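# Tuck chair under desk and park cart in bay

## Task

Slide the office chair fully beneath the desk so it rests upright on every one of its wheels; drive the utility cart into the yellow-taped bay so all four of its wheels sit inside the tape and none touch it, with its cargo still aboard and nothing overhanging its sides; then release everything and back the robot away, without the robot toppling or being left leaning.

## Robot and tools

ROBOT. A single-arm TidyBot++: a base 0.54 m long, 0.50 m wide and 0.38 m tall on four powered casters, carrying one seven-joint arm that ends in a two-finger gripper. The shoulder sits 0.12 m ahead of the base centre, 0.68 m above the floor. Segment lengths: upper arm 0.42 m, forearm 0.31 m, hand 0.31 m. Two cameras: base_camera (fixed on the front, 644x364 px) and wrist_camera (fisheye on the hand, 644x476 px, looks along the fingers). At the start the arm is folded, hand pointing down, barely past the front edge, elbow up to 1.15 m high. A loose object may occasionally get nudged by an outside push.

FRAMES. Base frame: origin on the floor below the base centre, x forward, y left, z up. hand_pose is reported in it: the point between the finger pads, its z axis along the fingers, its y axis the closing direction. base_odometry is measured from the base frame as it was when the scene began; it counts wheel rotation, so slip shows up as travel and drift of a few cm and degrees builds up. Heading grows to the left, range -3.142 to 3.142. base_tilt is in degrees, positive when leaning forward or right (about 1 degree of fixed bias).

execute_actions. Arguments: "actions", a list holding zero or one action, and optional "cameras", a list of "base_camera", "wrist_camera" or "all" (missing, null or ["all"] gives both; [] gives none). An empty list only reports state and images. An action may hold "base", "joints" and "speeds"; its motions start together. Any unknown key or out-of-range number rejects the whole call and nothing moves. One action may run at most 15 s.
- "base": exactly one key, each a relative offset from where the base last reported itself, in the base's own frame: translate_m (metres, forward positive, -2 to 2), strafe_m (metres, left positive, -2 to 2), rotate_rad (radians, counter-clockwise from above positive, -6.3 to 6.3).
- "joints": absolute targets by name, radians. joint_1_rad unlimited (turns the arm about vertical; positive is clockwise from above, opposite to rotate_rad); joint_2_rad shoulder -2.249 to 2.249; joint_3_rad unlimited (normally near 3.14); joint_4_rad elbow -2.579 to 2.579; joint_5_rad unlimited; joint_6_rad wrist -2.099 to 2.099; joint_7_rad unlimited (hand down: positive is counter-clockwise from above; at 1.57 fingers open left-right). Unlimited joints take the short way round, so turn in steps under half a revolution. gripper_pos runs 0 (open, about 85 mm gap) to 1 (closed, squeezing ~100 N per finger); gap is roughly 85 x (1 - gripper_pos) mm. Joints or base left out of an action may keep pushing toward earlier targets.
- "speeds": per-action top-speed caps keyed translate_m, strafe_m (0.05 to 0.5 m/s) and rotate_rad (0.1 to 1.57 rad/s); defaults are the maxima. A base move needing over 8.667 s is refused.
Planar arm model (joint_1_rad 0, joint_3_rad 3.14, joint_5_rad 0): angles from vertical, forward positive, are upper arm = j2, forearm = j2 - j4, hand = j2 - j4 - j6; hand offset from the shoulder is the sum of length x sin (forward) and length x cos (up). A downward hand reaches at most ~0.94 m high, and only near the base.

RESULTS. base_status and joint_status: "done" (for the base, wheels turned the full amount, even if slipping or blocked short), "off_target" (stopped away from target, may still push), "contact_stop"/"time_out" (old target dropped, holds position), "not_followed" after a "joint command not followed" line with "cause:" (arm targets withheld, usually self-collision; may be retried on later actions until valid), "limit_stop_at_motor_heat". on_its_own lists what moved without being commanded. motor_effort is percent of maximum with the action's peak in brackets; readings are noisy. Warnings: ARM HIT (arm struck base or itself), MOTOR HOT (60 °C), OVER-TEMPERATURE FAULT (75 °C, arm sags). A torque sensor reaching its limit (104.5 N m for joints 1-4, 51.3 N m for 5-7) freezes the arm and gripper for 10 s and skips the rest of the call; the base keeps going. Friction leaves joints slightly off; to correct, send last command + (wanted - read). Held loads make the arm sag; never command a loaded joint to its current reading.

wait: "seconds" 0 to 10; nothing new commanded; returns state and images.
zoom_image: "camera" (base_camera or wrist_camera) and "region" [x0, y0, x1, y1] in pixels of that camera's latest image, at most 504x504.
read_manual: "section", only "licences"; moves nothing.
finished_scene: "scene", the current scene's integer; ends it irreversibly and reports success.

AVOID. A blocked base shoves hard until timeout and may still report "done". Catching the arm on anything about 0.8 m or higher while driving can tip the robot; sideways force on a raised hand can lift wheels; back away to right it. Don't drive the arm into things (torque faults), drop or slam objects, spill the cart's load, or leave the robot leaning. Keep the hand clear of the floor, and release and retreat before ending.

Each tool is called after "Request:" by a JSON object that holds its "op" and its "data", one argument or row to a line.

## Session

Request:
{"op": "execute_actions", "data": {
  "actions": [
    {"joints":{"joint_1_rad":-1.0,"joint_2_rad":-0.3,"joint_4_rad":-1.6,"joint_6_rad":-1.3}}
  ]
}}

Request:
{"op": "execute_actions", "data": {
  "actions": [
    {"joints":{"joint_1_rad":-3.1}}
  ],
  "cameras": ["wrist_camera"]
}}

Request:
{"op": "execute_actions", "data": {
  "actions": [
    {"joints":{"joint_1_rad":-5.2}}
  ],
  "cameras": ["wrist_camera"]
}}

Scene clock: 2.33 s.
base_odometry: x=+0.000 y=+0.000 heading=+0.000 (m, m, rad; odometry frame)
base_tilt: forward=-0.3 right=+0.2 (deg)
base_status: not commanded
joint_positions: joint_1_rad=-0.988 joint_2_rad=-0.316 joint_3_rad=+3.189 joint_4_rad=-1.616 joint_5_rad=+0.018 joint_6_rad=-1.257 joint_7_rad=+1.596 gripper_pos=+0.000
joint_status: all done
motor_effort: joint_1_rad=+1(2) joint_2_rad=-7(8) joint_3_rad=+0(1) joint_4_rad=+18(18) joint_5_rad=+0(0) joint_6_rad=+5(4) joint_7_rad=+0(0) (%)
hand_pose: x=+0.3274 y=+0.2745 z=+0.9061 quat_wxyz=(-0.126, +0.849, +0.444, +0.259) (m; base frame)
pictures: base_camera, wrist_camera
camera_calibration (this result's frames):
wrist_camera: T_world_to_cam=[[0.850984, -0.525138, 0.0074863, -0.134217], [-0.445934, -0.730017, -0.517897, 0.865464], [0.277433, 0.437384, -0.85541, 0.698439], [0, 0, 0, 1]] pos_world=[0.306386, 0.255835, 1.04668]
Images, in order (width x height): base_camera 644x364, wrist_camera 644x476.

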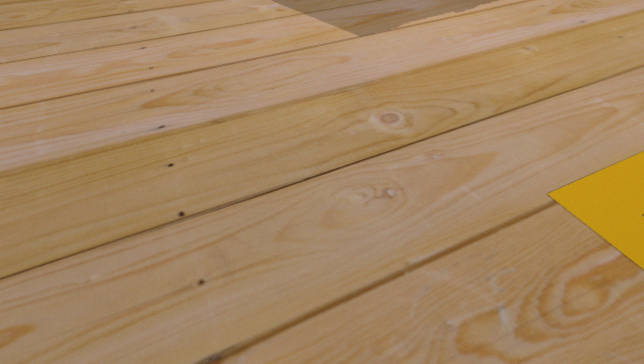

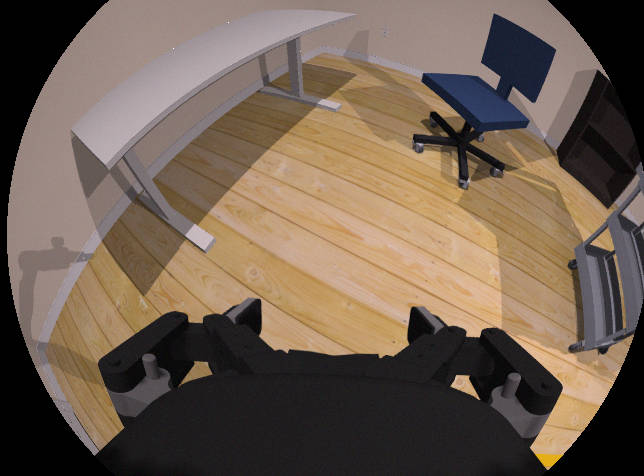

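Scene clock: 5.53 s.
base_odometry: x=+0.000 y=+0.000 heading=+0.000 (m, m, rad; odometry frame)
base_tilt: forward=-0.3 right=+0.3 (deg)
base_status: not commanded
joint_positions: joint_1_rad=-3.088 joint_2_rad=-0.312 joint_3_rad=+3.189 joint_4_rad=-1.616 joint_5_rad=+0.018 joint_6_rad=-1.257 joint_7_rad=+1.596 gripper_pos=+0.000
joint_status: all done
motor_effort: joint_1_rad=+1(2) joint_2_rad=-7(8) joint_3_rad=-1(0) joint_4_rad=+19(18) joint_5_rad=+0(0) joint_6_rad=+5(5) joint_7_rad=+0(0) (%)
hand_pose: x=-0.2239 y=+0.0413 z=+0.9049 quat_wxyz=(-0.285, +0.037, +0.957, +0.020) (m; base frame)
pictures: wrist_camera
camera_calibration (this result's frames):
wrist_camera: T_world_to_cam=[[0.0235871, 0.999695, 0.0073849, -0.0356876], [0.857025, -0.0164164, -0.515014, 0.708445], [-0.514735, 0.0184767, -0.85715, 0.793893], [0, 0, 0, 1]] pos_world=[-0.197668, 0.0326383, 1.04561]
Images, in order (width x height): wrist_camera 644x476.

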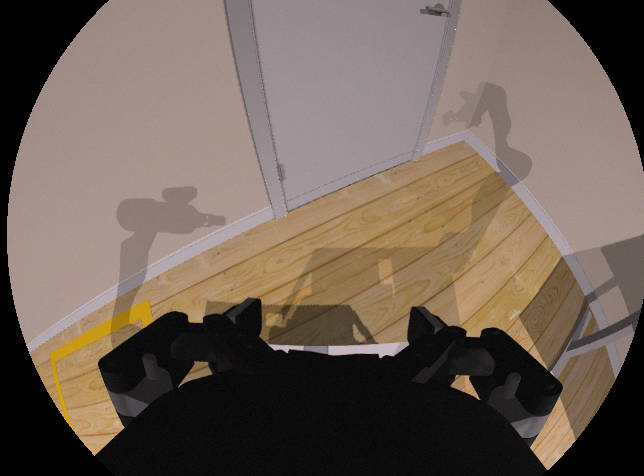

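Scene clock: 8.73 s.
base_odometry: x=+0.000 y=+0.000 heading=+0.000 (m, m, rad; odometry frame)
base_tilt: forward=-0.3 right=+0.3 (deg)
base_status: not commanded
joint_positions: joint_1_rad=-5.188 joint_2_rad=-0.312 joint_3_rad=+3.189 joint_4_rad=-1.616 joint_5_rad=+0.018 joint_6_rad=-1.257 joint_7_rad=+1.596 gripper_pos=+0.000
joint_status: all done
motor_effort: joint_1_rad=+1(2) joint_2_rad=-7(8) joint_3_rad=+0(1) joint_4_rad=+18(18) joint_5_rad=+0(0) joint_6_rad=+5(5) joint_7_rad=+0(0) (%)
hand_pose: x=+0.2565 y=-0.3169 z=+0.9049 quat_wxyz=(-0.159, -0.812, +0.509, -0.238) (m; base frame)
pictures: wrist_camera
camera_calibration (this result's frames):
wrist_camera: T_world_to_cam=[[-0.874853, -0.484332, 0.00738106, 0.0712295], [-0.418524, 0.748137, -0.514907, 0.860162], [0.243864, -0.453557, -0.857214, 0.703664], [0, 0, 0, 1]] pos_world=[0.250716, -0.289868, 1.04557]
Images, in order (width x height): wrist_camera 644x476.

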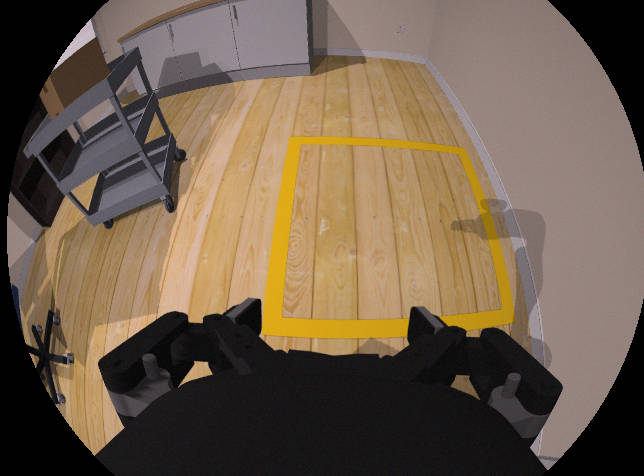

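Request:
{"op": "execute_actions", "data": {
  "actions": [
    {"base":{"rotate_rad":0.5},"joints":{"joint_1_rad":0,"joint_2_rad":-0.6,"joint_4_rad":-1.6}}
  ],
  "cameras": []
}}

Request:
{"op": "execute_actions", "data": {
  "actions": [
    {"base":{"strafe_m":-0.68}}
  ],
  "cameras": []
}}

Request:
{"op": "execute_actions", "data": {
  "actions": [
    {"base":{"translate_m":0.5}}
  ]
}}

Scene clock: 20.53 s.
base_odometry: x=+0.000 y=+0.000 heading=+0.499 (m, m, rad; odometry frame)
base_tilt: forward=-0.3 right=+0.3 (deg)
base_status: done
joint_positions: joint_1_rad=-6.270 joint_2_rad=-0.588 joint_3_rad=+3.189 joint_4_rad=-1.616 joint_5_rad=+0.018 joint_6_rad=-1.257 joint_7_rad=+1.596 gripper_pos=+0.000
joint_status: all done
motor_effort: joint_1_rad=+1(0) joint_2_rad=+2(9) joint_3_rad=+0(2) joint_4_rad=+17(19) joint_5_rad=+0(1) joint_6_rad=+7(7) joint_7_rad=+0(0) (%)
hand_pose: x=+0.3897 y=-0.0263 z=+0.9902 quat_wxyz=(-0.013, -0.910, +0.019, -0.415) (m; base frame)
pictures: none
No camera images: the call's "cameras" was empty. Leave "cameras" out to get every camera's image.

Scene clock: 23.27 s.
base_odometry: x=+0.327 y=-0.597 heading=+0.500 (m, m, rad; odometry frame)
base_tilt: forward=-0.3 right=+0.3 (deg)
base_status: done
joint_positions: joint_1_rad=-6.271 joint_2_rad=-0.588 joint_3_rad=+3.189 joint_4_rad=-1.616 joint_5_rad=+0.018 joint_6_rad=-1.257 joint_7_rad=+1.596 gripper_pos=+0.000
joint_status: not commanded
motor_effort: joint_1_rad=+1(0) joint_2_rad=+2(3) joint_3_rad=+0(2) joint_4_rad=+18(18) joint_5_rad=+0(1) joint_6_rad=+7(6) joint_7_rad=+0(0) (%)
hand_pose: x=+0.3896 y=-0.0261 z=+0.9902 quat_wxyz=(-0.013, -0.910, +0.018, -0.414) (m; base frame)
pictures: none
No camera images: the call's "cameras" was empty. Leave "cameras" out to get every camera's image.

Scene clock: 25.63 s.
base_odometry: x=+0.766 y=-0.357 heading=+0.500 (m, m, rad; odometry frame)
base_tilt: forward=-0.3 right=+0.3 (deg)
base_status: done
joint_positions: joint_1_rad=-6.271 joint_2_rad=-0.593 joint_3_rad=+3.189 joint_4_rad=-1.615 joint_5_rad=+0.018 joint_6_rad=-1.261 joint_7_rad=+1.596 gripper_pos=+0.000
joint_status: not commanded
motor_effort: joint_1_rad=+1(1) joint_2_rad=+2(5) joint_3_rad=+0(1) joint_4_rad=+18(18) joint_5_rad=+0(0) joint_6_rad=+7(7) joint_7_rad=+0(0) (%)
hand_pose: x=+0.3874 y=-0.0260 z=+0.9914 quat_wxyz=(-0.013, -0.909, +0.018, -0.416) (m; base frame)
pictures: base_camera, wrist_camera
camera_calibration (this result's frames):
wrist_camera: T_world_to_cam=[[0.0149313, -0.999771, 0.0153457, -0.0399862], [-0.68261, -0.0214067, -0.730469, 1.03786], [0.73063, 0.000431744, -0.682773, 0.528127], [0, 0, 0, 1]] pos_world=[0.323184, -0.0179879, 1.11933]
Images, in order (width x height): base_camera 644x364, wrist_camera 644x476.

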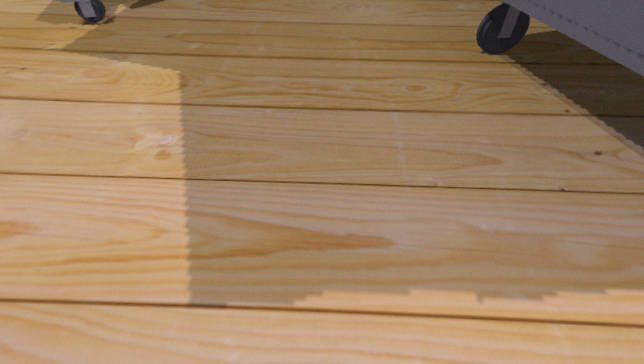

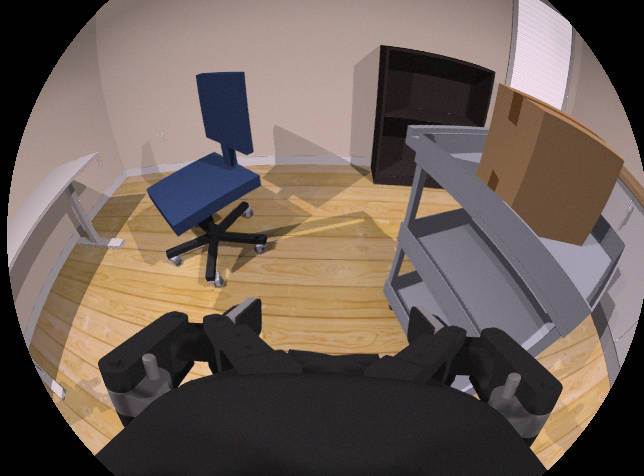

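Request:
{"op": "execute_actions", "data": {
  "actions": [
    {"base":{"translate_m":1.42}}
  ],
  "cameras": []
}}

Request:
{"op": "execute_actions", "data": {
  "actions": [
    {"base":{"strafe_m":-0.55},"joints":{"joint_1_rad":-3.0,"joint_2_rad":-0.7,"joint_4_rad":-1.5,"joint_6_rad":-1.5}}
  ]
}}

Scene clock: 32.23 s.
base_odometry: x=+2.012 y=+0.324 heading=+0.500 (m, m, rad; odometry frame)
base_tilt: forward=-0.3 right=+0.3 (deg)
base_status: done
joint_positions: joint_1_rad=-6.271 joint_2_rad=-0.597 joint_3_rad=+3.189 joint_4_rad=-1.614 joint_5_rad=+0.018 joint_6_rad=-1.262 joint_7_rad=+1.596 gripper_pos=+0.000
joint_status: not commanded
motor_effort: joint_1_rad=+1(0) joint_2_rad=+2(5) joint_3_rad=+0(1) joint_4_rad=+18(18) joint_5_rad=+0(0) joint_6_rad=+7(7) joint_7_rad=+0(0) (%)
hand_pose: x=+0.3858 y=-0.0259 z=+0.9927 quat_wxyz=(-0.013, -0.908, +0.018, -0.418) (m; base frame)
pictures: none
No camera images: the call's "cameras" was empty. Leave "cameras" out to get every camera's image.

Scene clock: 36.07 s.
base_odometry: x=+2.276 y=-0.159 heading=+0.500 (m, m, rad; odometry frame)
base_tilt: forward=-0.3 right=+0.3 (deg)
base_status: done
joint_positions: joint_1_rad=-9.270 joint_2_rad=-0.684 joint_3_rad=+3.189 joint_4_rad=-1.521 joint_5_rad=+0.018 joint_6_rad=-1.457 joint_7_rad=+1.596 gripper_pos=+0.000
joint_status: all done
motor_effort: joint_1_rad=+1(0) joint_2_rad=+6(7) joint_3_rad=+0(2) joint_4_rad=+16(18) joint_5_rad=+0(1) joint_6_rad=+7(7) joint_7_rad=+0(0) (%)
hand_pose: x=-0.0761 y=+0.0520 z=+1.0127 quat_wxyz=(+0.409, -0.084, -0.908, -0.040) (m; base frame)
pictures: base_camera, wrist_camera
camera_calibration (this result's frames):
wrist_camera: T_world_to_cam=[[0.126561, 0.991916, 0.00921245, -0.044288], [0.685643, -0.0807641, -0.723444, 0.838789], [-0.716851, 0.0978764, -0.690322, 0.773744], [0, 0, 0, 1]] pos_world=[-0.0148451, 0.0359427, 1.14136]
Images, in order (width x height): base_camera 644x364, wrist_camera 644x476.

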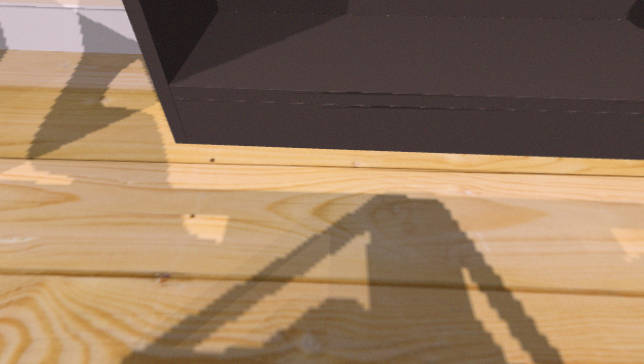

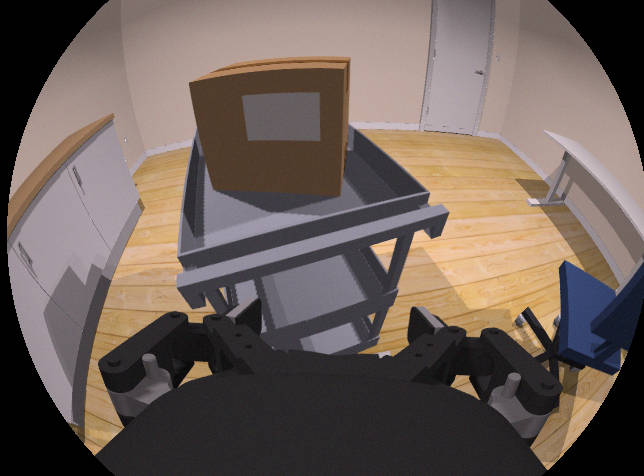

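Request:
{"op": "execute_actions", "data": {
  "actions": [
    {"base":{"rotate_rad":-0.09}}
  ],
  "cameras": []
}}

Request:
{"op": "execute_actions", "data": {
  "actions": [
    {"base":{"translate_m":-0.8},"speeds":{"translate_m":0.13}}
  ]
}}

Scene clock: 38.07 s.
base_odometry: x=+2.276 y=-0.159 heading=+0.410 (m, m, rad; odometry frame)
base_tilt: forward=-0.3 right=+0.3 (deg)
base_status: done
joint_positions: joint_1_rad=-9.272 joint_2_rad=-0.687 joint_3_rad=+3.189 joint_4_rad=-1.520 joint_5_rad=+0.018 joint_6_rad=-1.459 joint_7_rad=+1.596 gripper_pos=+0.000
joint_status: not commanded
motor_effort: joint_1_rad=+1(0) joint_2_rad=+6(8) joint_3_rad=-1(1) joint_4_rad=+16(17) joint_5_rad=+0(1) joint_6_rad=+6(7) joint_7_rad=+0(0) (%)
hand_pose: x=-0.0749 y=+0.0516 z=+1.0133 quat_wxyz=(+0.410, -0.084, -0.907, -0.039) (m; base frame)
pictures: none
No camera images: the call's "cameras" was empty. Leave "cameras" out to get every camera's image.

Scene clock: 45.00 s.
base_odometry: x=+1.544 y=-0.480 heading=+0.412 (m, m, rad; odometry frame)
base_tilt: forward=-0.1 right=+0.4 (deg)
base_status: done
joint_positions: joint_1_rad=-9.272 joint_2_rad=-0.700 joint_3_rad=+3.189 joint_4_rad=-1.516 joint_5_rad=+0.018 joint_6_rad=-1.461 joint_7_rad=+1.596 gripper_pos=+0.000
joint_status: not commanded
motor_effort: joint_1_rad=+1(2) joint_2_rad=+7(11) joint_3_rad=+0(3) joint_4_rad=+16(17) joint_5_rad=+0(2) joint_6_rad=+7(7) joint_7_rad=+0(0) (%)
hand_pose: x=-0.0701 y=+0.0511 z=+1.0172 quat_wxyz=(+0.417, -0.084, -0.904, -0.040) (m; base frame)
pictures: base_camera, wrist_camera
camera_calibration (this result's frames):
wrist_camera: T_world_to_cam=[[0.125654, 0.992032, 0.00916988, -0.0441391], [0.673583, -0.0785246, -0.734928, 0.848522], [-0.728352, 0.0985231, -0.678083, 0.76791], [0, 0, 0, 1]] pos_world=[-0.00669475, 0.0347604, 1.14471]
Images, in order (width x height): base_camera 644x364, wrist_camera 644x476.

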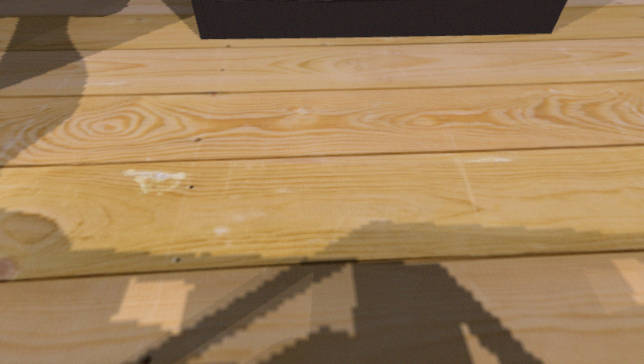

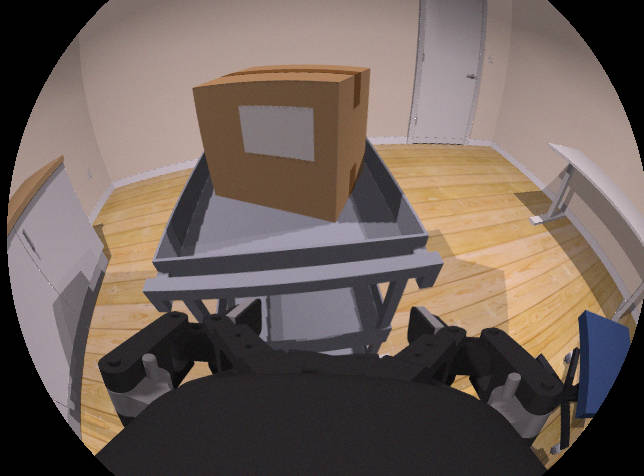

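Request:
{"op": "execute_actions", "data": {
  "actions": [
    {"base":{"translate_m":-0.5},"speeds":{"translate_m":0.13}}
  ]
}}

Scene clock: 50.93 s.
base_odometry: x=+1.088 y=-0.682 heading=+0.413 (m, m, rad; odometry frame)
base_tilt: forward=-0.1 right=+0.4 (deg)
base_status: done
joint_positions: joint_1_rad=-9.272 joint_2_rad=-0.700 joint_3_rad=+3.189 joint_4_rad=-1.516 joint_5_rad=+0.018 joint_6_rad=-1.461 joint_7_rad=+1.596 gripper_pos=+0.000
joint_status: not commanded
motor_effort: joint_1_rad=+1(2) joint_2_rad=+7(9) joint_3_rad=+0(1) joint_4_rad=+16(16) joint_5_rad=+0(1) joint_6_rad=+7(7) joint_7_rad=+0(0) (%)
hand_pose: x=-0.0701 y=+0.0511 z=+1.0171 quat_wxyz=(+0.417, -0.084, -0.904, -0.040) (m; base frame)
pictures: base_camera, wrist_camera
camera_calibration (this result's frames):
wrist_camera: T_world_to_cam=[[0.125653, 0.992032, 0.00916781, -0.0441376], [0.673637, -0.078533, -0.734878, 0.848481], [-0.728303, 0.0985154, -0.678137, 0.767941], [0, 0, 0, 1]] pos_world=[-0.00672832, 0.0347656, 1.1447]
Images, in order (width x height): base_camera 644x364, wrist_camera 644x476.

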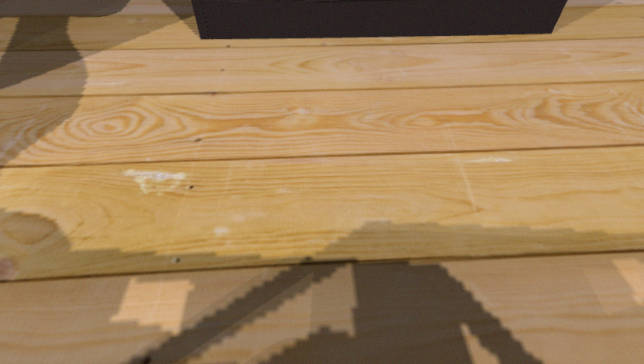

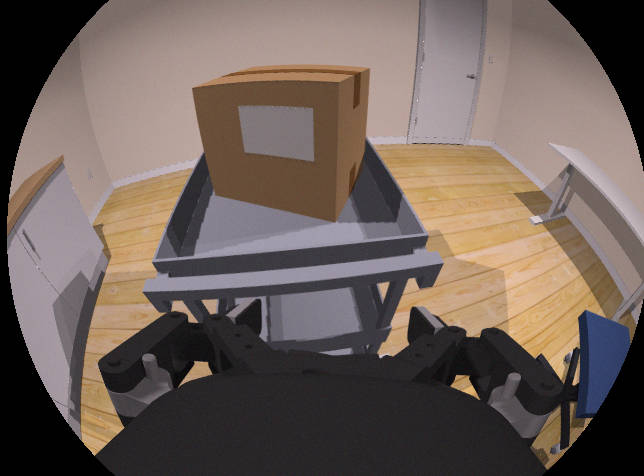

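Stuck. Back away and look at the wheels.

Request:
{"op": "execute_actions", "data": {
  "actions": [
    {"base":{"translate_m":0.25}}
  ],
  "cameras": []
}}

Request:
{"op": "execute_actions", "data": {
  "actions": [
    {"base":{"rotate_rad":3.14},"joints":{"joint_1_rad":-0.2,"joint_2_rad":-1.0,"joint_4_rad":-1.9,"joint_6_rad":-1.6}}
  ]
}}

Scene clock: 57.40 s.
base_odometry: x=+1.317 y=-0.582 heading=+0.413 (m, m, rad; odometry frame)
base_tilt: forward=-0.3 right=+0.3 (deg)
base_status: done
joint_positions: joint_1_rad=-9.272 joint_2_rad=-0.706 joint_3_rad=+3.189 joint_4_rad=-1.514 joint_5_rad=+0.018 joint_6_rad=-1.462 joint_7_rad=+1.596 gripper_pos=+0.000
joint_status: not commanded
motor_effort: joint_1_rad=+1(2) joint_2_rad=+7(10) joint_3_rad=+0(3) joint_4_rad=+16(16) joint_5_rad=+0(1) joint_6_rad=+7(7) joint_7_rad=+0(0) (%)
hand_pose: x=-0.0681 y=+0.0507 z=+1.0187 quat_wxyz=(+0.420, -0.083, -0.903, -0.040) (m; base frame)
pictures: none
No camera images: the call's "cameras" was empty. Leave "cameras" out to get every camera's image.

Scene clock: 61.10 s.
base_odometry: x=+1.317 y=-0.582 heading=-2.731 (m, m, rad; odometry frame)
base_tilt: forward=-0.3 right=+0.3 (deg)
base_status: done
joint_positions: joint_1_rad=-6.495 joint_2_rad=-0.986 joint_3_rad=+3.189 joint_4_rad=-1.880 joint_5_rad=+0.018 joint_6_rad=-1.557 joint_7_rad=+1.596 gripper_pos=+0.000
joint_status: all done
motor_effort: joint_1_rad=+1(0) joint_2_rad=+14(15) joint_3_rad=+0(1) joint_4_rad=+16(17) joint_5_rad=+0(0) joint_6_rad=+6(7) joint_7_rad=+0(0) (%)
hand_pose: x=+0.2125 y=+0.0055 z=+0.8711 quat_wxyz=(+0.037, -0.937, -0.089, -0.336) (m; base frame)
pictures: base_camera, wrist_camera
camera_calibration (this result's frames):
wrist_camera: T_world_to_cam=[[0.250154, -0.968126, -0.012477, -0.0299693], [-0.771694, -0.191582, -0.606453, 0.743056], [0.584733, 0.161335, -0.795021, 0.701675], [0, 0, 0, 1]] pos_world=[0.170616, 0.000137267, 1.0081]
Images, in order (width x height): base_camera 644x364, wrist_camera 644x476.

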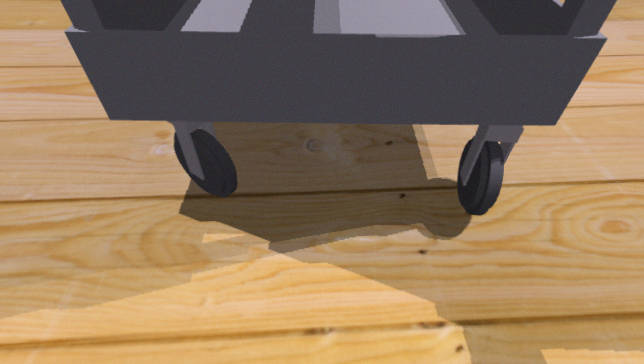

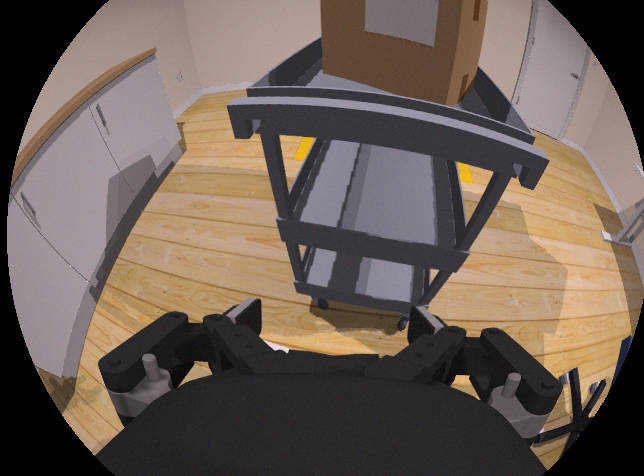

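Request:
{"op": "execute_actions", "data": {
  "actions": [
    {"base":{"translate_m":-0.33}}
  ],
  "cameras": []
}}

Request:
{"op": "execute_actions", "data": {
  "actions": [
    {"joints":{"joint_1_rad":0,"joint_2_rad":-0.3,"joint_4_rad":-2.45,"joint_6_rad":0.62,"joint_7_rad":0}}
  ],
  "cameras": []
}}

Request:
{"op": "execute_actions", "data": {
  "actions": [
    {"joints":{"joint_2_rad":0.1,"joint_4_rad":-2.38,"joint_6_rad":0.91}}
  ]
}}

Scene clock: 69.60 s.
base_odometry: x=+1.620 y=-0.450 heading=-2.731 (m, m, rad; odometry frame)
base_tilt: forward=-0.3 right=+0.3 (deg)
base_status: done
joint_positions: joint_1_rad=-6.495 joint_2_rad=-0.998 joint_3_rad=+3.189 joint_4_rad=-1.882 joint_5_rad=+0.018 joint_6_rad=-1.560 joint_7_rad=+1.596 gripper_pos=+0.000
joint_status: not commanded
motor_effort: joint_1_rad=+1(2) joint_2_rad=+14(16) joint_3_rad=+0(1) joint_4_rad=+16(17) joint_5_rad=+0(1) joint_6_rad=+6(6) joint_7_rad=+0(0) (%)
hand_pose: x=+0.2096 y=+0.0049 z=+0.8708 quat_wxyz=(+0.038, -0.936, -0.089, -0.340) (m; base frame)
pictures: none
No camera images: the call's "cameras" was empty. Leave "cameras" out to get every camera's image.

Scene clock: 72.10 s.
base_odometry: x=+1.620 y=-0.450 heading=-2.731 (m, m, rad; odometry frame)
base_tilt: forward=-0.3 right=+0.3 (deg)
base_status: not commanded
joint_positions: joint_1_rad=-6.298 joint_2_rad=-0.306 joint_3_rad=+3.189 joint_4_rad=-2.432 joint_5_rad=+0.018 joint_6_rad=+0.583 joint_7_rad=+0.019 gripper_pos=+0.000
joint_status: all done
motor_effort: joint_1_rad=+1(1) joint_2_rad=-8(15) joint_3_rad=+0(0) joint_4_rad=+18(20) joint_5_rad=+0(0) joint_6_rad=+9(9) joint_7_rad=+0(0) (%)
hand_pose: x=+0.5709 y=-0.0128 z=+0.9262 quat_wxyz=(+0.496, -0.493, +0.493, -0.517) (m; base frame)
pictures: none
No camera images: the call's "cameras" was empty. Leave "cameras" out to get every camera's image.

Scene clock: 73.63 s.
base_odometry: x=+1.620 y=-0.450 heading=-2.731 (m, m, rad; odometry frame)
base_tilt: forward=-0.3 right=+0.3 (deg)
base_status: not commanded
joint_positions: joint_1_rad=-6.298 joint_2_rad=+0.095 joint_3_rad=+3.189 joint_4_rad=-2.399 joint_5_rad=+0.018 joint_6_rad=+0.868 joint_7_rad=+0.019 gripper_pos=+0.000
joint_status: all done
motor_effort: joint_1_rad=+1(1) joint_2_rad=-17(18) joint_3_rad=+0(0) joint_4_rad=+15(20) joint_5_rad=+0(0) joint_6_rad=+8(9) joint_7_rad=+0(0) (%)
hand_pose: x=+0.6596 y=-0.0112 z=+0.8326 quat_wxyz=(+0.473, -0.518, +0.510, -0.499) (m; base frame)
pictures: base_camera, wrist_camera
camera_calibration (this result's frames):
wrist_camera: T_world_to_cam=[[-0.0168201, -0.0782271, -0.996794, 0.847167], [-0.0232973, 0.996695, -0.0778262, 0.14107], [0.999587, 0.0219135, -0.018587, -0.509371], [0, 0, 0, 1]] pos_world=[0.526697, -0.0631702, 0.845962]
Images, in order (width x height): base_camera 644x364, wrist_camera 644x476.

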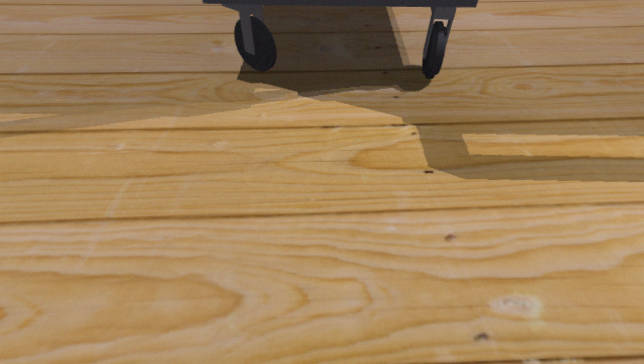

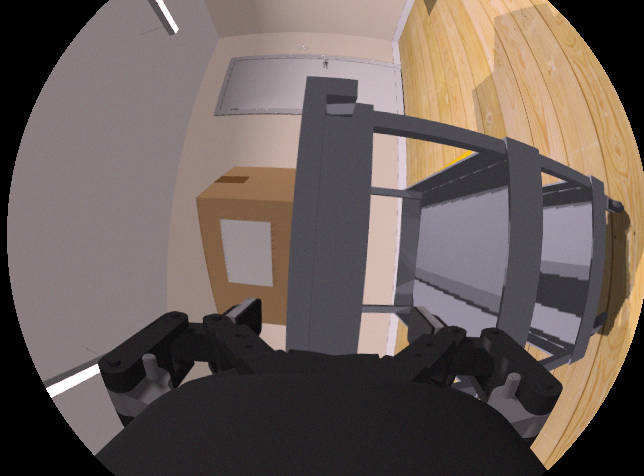

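Request:
{"op": "execute_actions", "data": {
  "actions": [
    {"base":{"translate_m":0.11},"joints":{"joint_6_rad":0.97}}
  ],
  "cameras": ["wrist_camera"]
}}

Request:
{"op": "execute_actions", "data": {
  "actions": [
    {"joints":{"gripper_pos":1}}
  ],
  "cameras": ["wrist_camera"]
}}

Request:
{"op": "execute_actions", "data": {
  "actions": [
    {"base":{"translate_m":0.5},"speeds":{"translate_m":0.13}}
  ]
}}

Scene clock: 77.90 s.
base_odometry: x=+1.519 y=-0.494 heading=-2.730 (m, m, rad; odometry frame)
base_tilt: forward=-0.3 right=+0.3 (deg)
base_status: done
joint_positions: joint_1_rad=-6.297 joint_2_rad=+0.099 joint_3_rad=+3.189 joint_4_rad=-2.392 joint_5_rad=+0.018 joint_6_rad=+0.935 joint_7_rad=+0.019 gripper_pos=+0.000
joint_status: all done
motor_effort: joint_1_rad=+1(2) joint_2_rad=-17(20) joint_3_rad=+0(0) joint_4_rad=+14(17) joint_5_rad=+0(0) joint_6_rad=+8(10) joint_7_rad=+0(0) (%)
hand_pose: x=+0.6628 y=-0.0117 z=+0.8546 quat_wxyz=(+0.490, -0.500, +0.493, -0.517) (m; base frame)
pictures: wrist_camera
camera_calibration (this result's frames):
wrist_camera: T_world_to_cam=[[0.0526427, -0.0798004, -0.99542, 0.821925], [-0.0173087, 0.996579, -0.0808087, 0.141989], [0.998463, 0.0214835, 0.0510814, -0.570902], [0, 0, 0, 1]] pos_world=[0.529214, -0.0636481, 0.858797]
Images, in order (width x height): wrist_camera 644x476.

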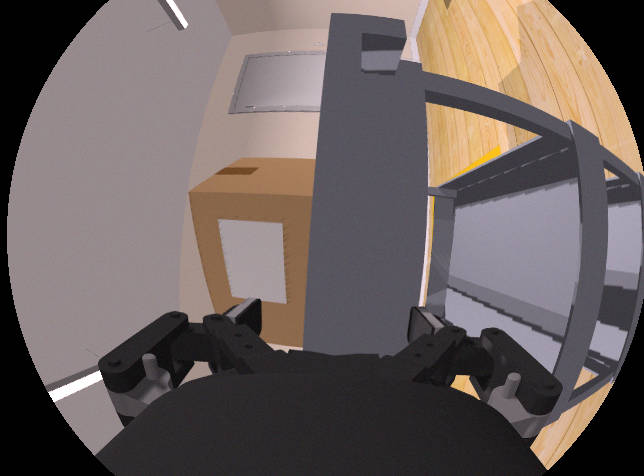

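Scene clock: 79.00 s.
base_odometry: x=+1.519 y=-0.494 heading=-2.730 (m, m, rad; odometry frame)
base_tilt: forward=-0.3 right=+0.3 (deg)
base_status: not commanded
joint_positions: joint_1_rad=-6.297 joint_2_rad=+0.096 joint_3_rad=+3.189 joint_4_rad=-2.390 joint_5_rad=+0.018 joint_6_rad=+0.945 joint_7_rad=+0.019 gripper_pos=+0.782
joint_status: gripper_pos off_target (ended at +0.782, target +1.000)
motor_effort: joint_1_rad=+1(2) joint_2_rad=-18(22) joint_3_rad=+0(0) joint_4_rad=+19(23) joint_5_rad=+0(1) joint_6_rad=+10(15) joint_7_rad=+1(1) (%)
hand_pose: x=+0.6624 y=-0.0117 z=+0.8606 quat_wxyz=(+0.493, -0.496, +0.489, -0.521) (m; base frame)
pictures: wrist_camera
camera_calibration (this result's frames):
wrist_camera: T_world_to_cam=[[0.0681248, -0.0799912, -0.994465, 0.816844], [-0.0161533, 0.996562, -0.0812665, 0.142096], [0.997546, 0.0216002, 0.0665984, -0.583566], [0, 0, 0, 1]] pos_world=[0.528782, -0.0636619, 0.862735]
Images, in order (width x height): wrist_camera 644x476.

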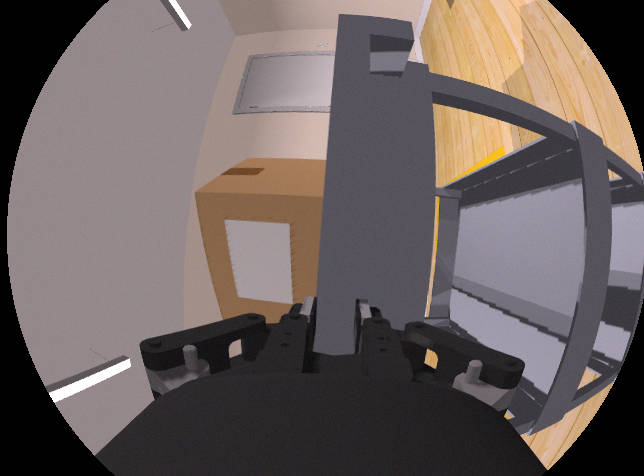

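Scene clock: 83.47 s.
base_odometry: x=+1.061 y=-0.695 heading=-2.729 (m, m, rad; odometry frame)
base_tilt: forward=-0.3 right=+0.2 (deg)
base_status: done
joint_positions: joint_1_rad=-6.294 joint_2_rad=+0.099 joint_3_rad=+3.189 joint_4_rad=-2.388 joint_5_rad=+0.018 joint_6_rad=+0.947 joint_7_rad=+0.019 gripper_pos=+0.788
joint_status: not commanded
motor_effort: joint_1_rad=+1(1) joint_2_rad=-18(21) joint_3_rad=-1(2) joint_4_rad=+14(24) joint_5_rad=+1(2) joint_6_rad=+9(11) joint_7_rad=+1(1) (%)
hand_pose: x=+0.6636 y=-0.0134 z=+0.8605 quat_wxyz=(+0.493, -0.495, +0.489, -0.522) (m; base frame)
pictures: base_camera, wrist_camera
camera_calibration (this result's frames):
wrist_camera: T_world_to_cam=[[0.0685369, -0.0803811, -0.994405, 0.816112], [-0.0129842, 0.996593, -0.0814529, 0.141875], [0.997564, 0.0184941, 0.0672597, -0.585382], [0, 0, 0, 1]] pos_world=[0.529865, -0.064965, 0.862475]
Images, in order (width x height): base_camera 644x364, wrist_camera 644x476.

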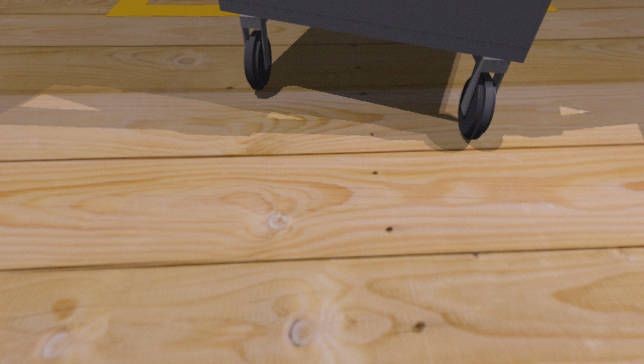

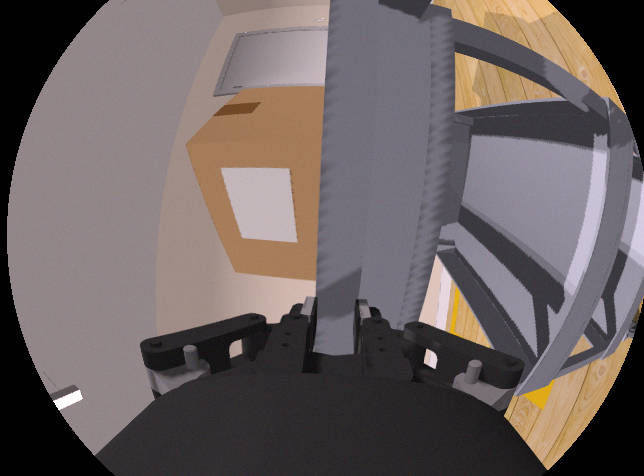

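Request:
{"op": "execute_actions", "data": {
  "actions": [
    {"base":{"strafe_m":-0.22},"speeds":{"strafe_m":0.1}}
  ],
  "cameras": ["base_camera"]
}}

Request:
{"op": "execute_actions", "data": {
  "actions": [
    {"base":{"translate_m":0.3},"speeds":{"translate_m":0.13}}
  ],
  "cameras": ["base_camera"]
}}

Scene clock: 89.40 s.
base_odometry: x=+0.972 y=-0.493 heading=-2.729 (m, m, rad; odometry frame)
base_tilt: forward=-0.3 right=+0.3 (deg)
base_status: done
joint_positions: joint_1_rad=-6.295 joint_2_rad=+0.099 joint_3_rad=+3.176 joint_4_rad=-2.388 joint_5_rad=+0.018 joint_6_rad=+0.947 joint_7_rad=+0.019 gripper_pos=+0.789
joint_status: not commanded
motor_effort: joint_1_rad=+3(6) joint_2_rad=-18(19) joint_3_rad=+1(5) joint_4_rad=+14(18) joint_5_rad=-1(3) joint_6_rad=+9(9) joint_7_rad=+1(1) (%)
hand_pose: x=+0.6636 y=-0.0055 z=+0.8605 quat_wxyz=(+0.497, -0.499, +0.486, -0.518) (m; base frame)
pictures: base_camera
Images, in order (width x height): base_camera 644x364.

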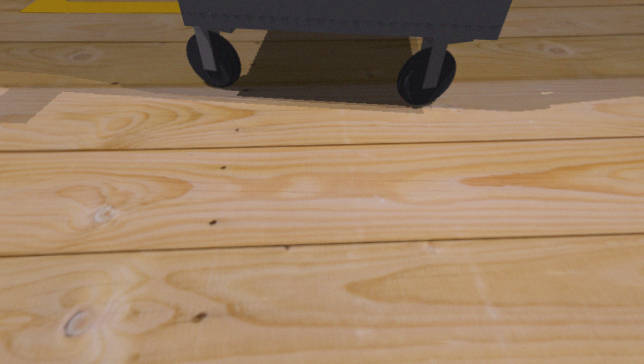

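Scene clock: 92.37 s.
base_odometry: x=+0.697 y=-0.613 heading=-2.729 (m, m, rad; odometry frame)
base_tilt: forward=-0.3 right=+0.3 (deg)
base_status: done
joint_positions: joint_1_rad=-6.287 joint_2_rad=+0.099 joint_3_rad=+3.184 joint_4_rad=-2.388 joint_5_rad=+0.018 joint_6_rad=+0.947 joint_7_rad=+0.019 gripper_pos=+0.789
joint_status: not commanded
motor_effort: joint_1_rad=-1(6) joint_2_rad=-18(21) joint_3_rad=-2(4) joint_4_rad=+15(22) joint_5_rad=+2(3) joint_6_rad=+8(10) joint_7_rad=+1(1) (%)
hand_pose: x=+0.6635 y=-0.0139 z=+0.8605 quat_wxyz=(+0.493, -0.495, +0.490, -0.522) (m; base frame)
pictures: base_camera
Images, in order (width x height): base_camera 644x364.

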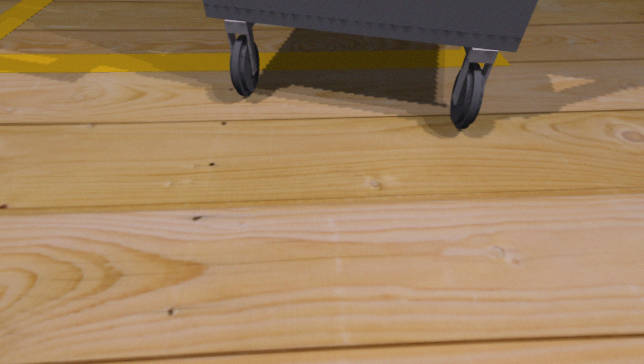

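Request:
{"op": "execute_actions", "data": {
  "actions": [
    {"joints":{"gripper_pos":0.5}}
  ],
  "cameras": []
}}

Request:
{"op": "execute_actions", "data": {
  "actions": [
    {"base":{"strafe_m":-0.19},"speeds":{"strafe_m":0.1}}
  ]
}}

Request:
{"op": "execute_actions", "data": {
  "actions": [
    {"joints":{"gripper_pos":1}}
  ],
  "cameras": []
}}

Request:
{"op": "execute_actions", "data": {
  "actions": [
    {"base":{"translate_m":0.2},"speeds":{"translate_m":0.1}}
  ]
}}

Scene clock: 97.07 s.
base_odometry: x=+0.697 y=-0.613 heading=-2.729 (m, m, rad; odometry frame)
base_tilt: forward=-0.3 right=+0.3 (deg)
base_status: not commanded
joint_positions: joint_1_rad=-6.287 joint_2_rad=+0.099 joint_3_rad=+3.184 joint_4_rad=-2.387 joint_5_rad=+0.018 joint_6_rad=+0.947 joint_7_rad=+0.019 gripper_pos=+0.500
joint_status: all done
motor_effort: joint_1_rad=+1(2) joint_2_rad=-18(20) joint_3_rad=-1(3) joint_4_rad=+15(15) joint_5_rad=+0(2) joint_6_rad=+9(9) joint_7_rad=+0(1) (%)
hand_pose: x=+0.6637 y=-0.0139 z=+0.8607 quat_wxyz=(+0.493, -0.495, +0.489, -0.522) (m; base frame)
pictures: none
No camera images: the call's "cameras" was empty. Leave "cameras" out to get every camera's image.

Scene clock: 99.53 s.
base_odometry: x=+0.621 y=-0.439 heading=-2.729 (m, m, rad; odometry frame)
base_tilt: forward=-0.3 right=+0.3 (deg)
base_status: done
joint_positions: joint_1_rad=-6.288 joint_2_rad=+0.099 joint_3_rad=+3.183 joint_4_rad=-2.387 joint_5_rad=+0.019 joint_6_rad=+0.947 joint_7_rad=+0.019 gripper_pos=+0.500
joint_status: not commanded
motor_effort: joint_1_rad=+1(6) joint_2_rad=-17(19) joint_3_rad=+0(5) joint_4_rad=+15(15) joint_5_rad=+0(3) joint_6_rad=+8(9) joint_7_rad=+0(1) (%)
hand_pose: x=+0.6637 y=-0.0135 z=+0.8607 quat_wxyz=(+0.493, -0.495, +0.489, -0.522) (m; base frame)
pictures: base_camera, wrist_camera
camera_calibration (this result's frames):
wrist_camera: T_world_to_cam=[[0.0690998, -0.0799306, -0.994402, 0.816011], [-0.0132064, 0.996624, -0.0810269, 0.1417], [0.997522, 0.0187314, 0.067811, -0.585901], [0, 0, 0, 1]] pos_world=[0.529934, -0.0650228, 0.862655]
Images, in order (width x height): base_camera 644x364, wrist_camera 644x476.

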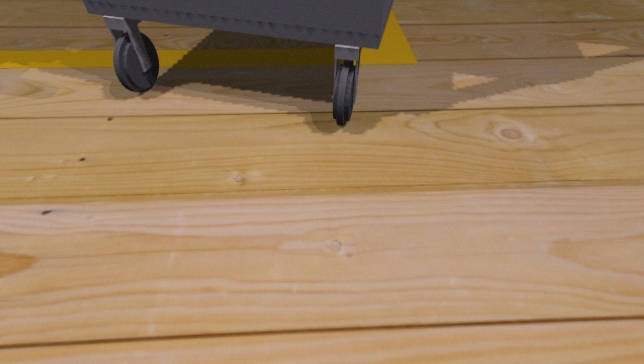

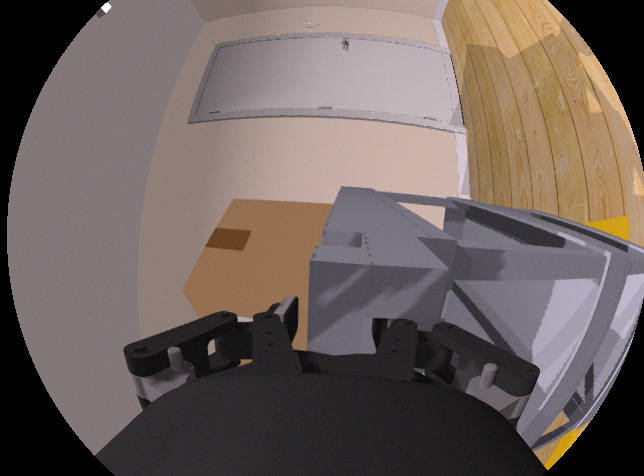

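Scene clock: 100.37 s.
base_odometry: x=+0.621 y=-0.439 heading=-2.729 (m, m, rad; odometry frame)
base_tilt: forward=-0.3 right=+0.3 (deg)
base_status: not commanded
joint_positions: joint_1_rad=-6.288 joint_2_rad=+0.099 joint_3_rad=+3.183 joint_4_rad=-2.387 joint_5_rad=+0.019 joint_6_rad=+0.947 joint_7_rad=+0.013 gripper_pos=+0.739
joint_status: gripper_pos off_target (ended at +0.739, target +1.000)
motor_effort: joint_1_rad=+1(2) joint_2_rad=-17(18) joint_3_rad=+0(1) joint_4_rad=+16(18) joint_5_rad=+1(1) joint_6_rad=+9(10) joint_7_rad=+1(3) (%)
hand_pose: x=+0.6637 y=-0.0135 z=+0.8608 quat_wxyz=(+0.495, -0.494, +0.490, -0.520) (m; base frame)
pictures: none
No camera images: the call's "cameras" was empty. Leave "cameras" out to get every camera's image.

Scene clock: 102.97 s.
base_odometry: x=+0.437 y=-0.519 heading=-2.729 (m, m, rad; odometry frame)
base_tilt: forward=-0.2 right=+0.3 (deg)
base_status: done
joint_positions: joint_1_rad=-6.271 joint_2_rad=+0.099 joint_3_rad=+3.200 joint_4_rad=-2.387 joint_5_rad=+0.011 joint_6_rad=+0.947 joint_7_rad=+0.013 gripper_pos=+0.739
joint_status: not commanded
motor_effort: joint_1_rad=-4(4) joint_2_rad=-19(20) joint_3_rad=-6(6) joint_4_rad=+15(21) joint_5_rad=+5(5) joint_6_rad=+10(11) joint_7_rad=+0(1) (%)
hand_pose: x=+0.6630 y=-0.0328 z=+0.8610 quat_wxyz=(+0.485, -0.484, +0.500, -0.529) (m; base frame)
pictures: base_camera, wrist_camera
camera_calibration (this result's frames):
wrist_camera: T_world_to_cam=[[0.0670773, -0.0742243, -0.994983, 0.816801], [0.0250578, 0.99704, -0.0726884, 0.128487], [0.997433, -0.0200563, 0.0687386, -0.586893], [0, 0, 0, 1]] pos_world=[0.527378, -0.0792514, 0.862385]
Images, in order (width x height): base_camera 644x364, wrist_camera 644x476.

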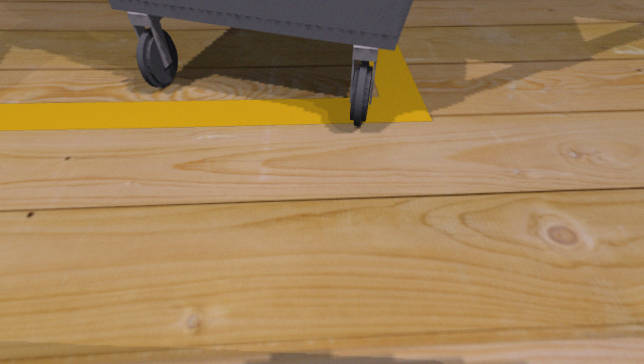

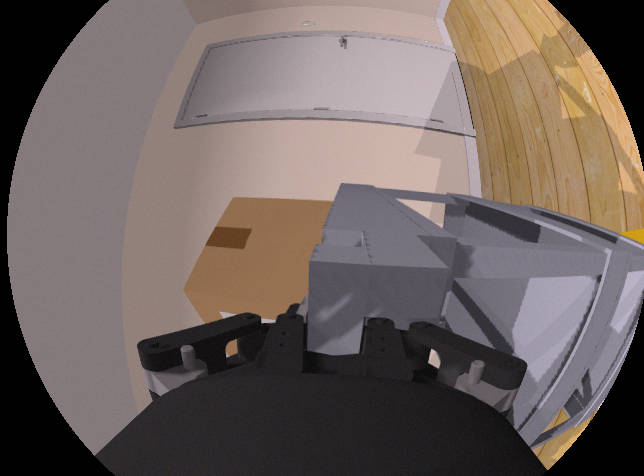

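Request:
{"op": "execute_actions", "data": {
  "actions": [
    {"base":{"translate_m":0.22},"speeds":{"translate_m":0.1}}
  ],
  "cameras": []
}}

Request:
{"op": "execute_actions", "data": {
  "actions": [
    {"base":{"rotate_rad":0.35},"speeds":{"rotate_rad":0.15}}
  ]
}}

Scene clock: 108.03 s.
base_odometry: x=+0.236 y=-0.607 heading=-2.730 (m, m, rad; odometry frame)
base_tilt: forward=-0.2 right=+0.3 (deg)
base_status: done
joint_positions: joint_1_rad=-6.261 joint_2_rad=+0.097 joint_3_rad=+3.212 joint_4_rad=-2.390 joint_5_rad=+0.004 joint_6_rad=+0.947 joint_7_rad=+0.013 gripper_pos=+0.739
joint_status: not commanded
motor_effort: joint_1_rad=-6(6) joint_2_rad=-19(20) joint_3_rad=-7(8) joint_4_rad=+15(21) joint_5_rad=+6(6) joint_6_rad=+10(12) joint_7_rad=-1(2) (%)
hand_pose: x=+0.6612 y=-0.0464 z=+0.8610 quat_wxyz=(+0.479, -0.476, +0.508, -0.535) (m; base frame)
pictures: none
No camera images: the call's "cameras" was empty. Leave "cameras" out to get every camera's image.

Scene clock: 111.47 s.
base_odometry: x=+0.235 y=-0.607 heading=-2.382 (m, m, rad; odometry frame)
base_tilt: forward=-0.3 right=+0.3 (deg)
base_status: done
joint_positions: joint_1_rad=-6.263 joint_2_rad=+0.097 joint_3_rad=+3.212 joint_4_rad=-2.389 joint_5_rad=-0.026 joint_6_rad=+0.947 joint_7_rad=+0.007 gripper_pos=+0.740
joint_status: not commanded
motor_effort: joint_1_rad=-1(15) joint_2_rad=-20(20) joint_3_rad=-2(17) joint_4_rad=+14(20) joint_5_rad=+4(17) joint_6_rad=+10(12) joint_7_rad=+3(4) (%)
hand_pose: x=+0.6606 y=-0.0531 z=+0.8609 quat_wxyz=(+0.479, -0.463, +0.519, -0.535) (m; base frame)
pictures: base_camera, wrist_camera
camera_calibration (this result's frames):
wrist_camera: T_world_to_cam=[[0.0660997, -0.0492886, -0.996595, 0.818702], [0.0748922, 0.996207, -0.0443022, 0.0913599], [0.994998, -0.0717088, 0.0695403, -0.586744], [0, 0, 0, 1]] pos_world=[0.522851, -0.0927354, 0.860764]
Images, in order (width x height): base_camera 644x364, wrist_camera 644x476.

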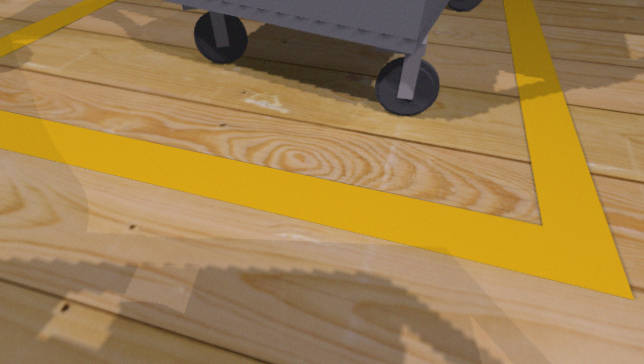

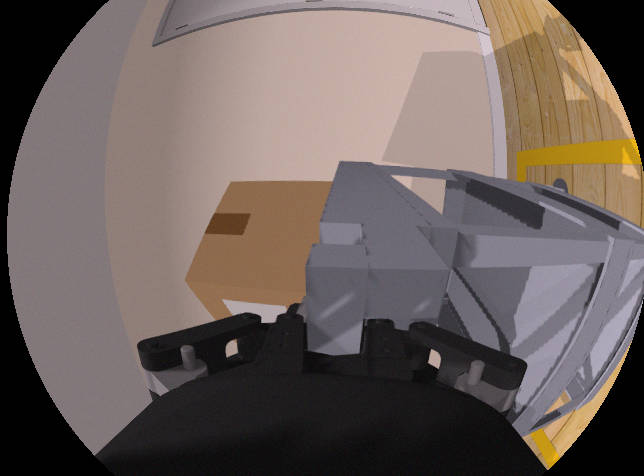

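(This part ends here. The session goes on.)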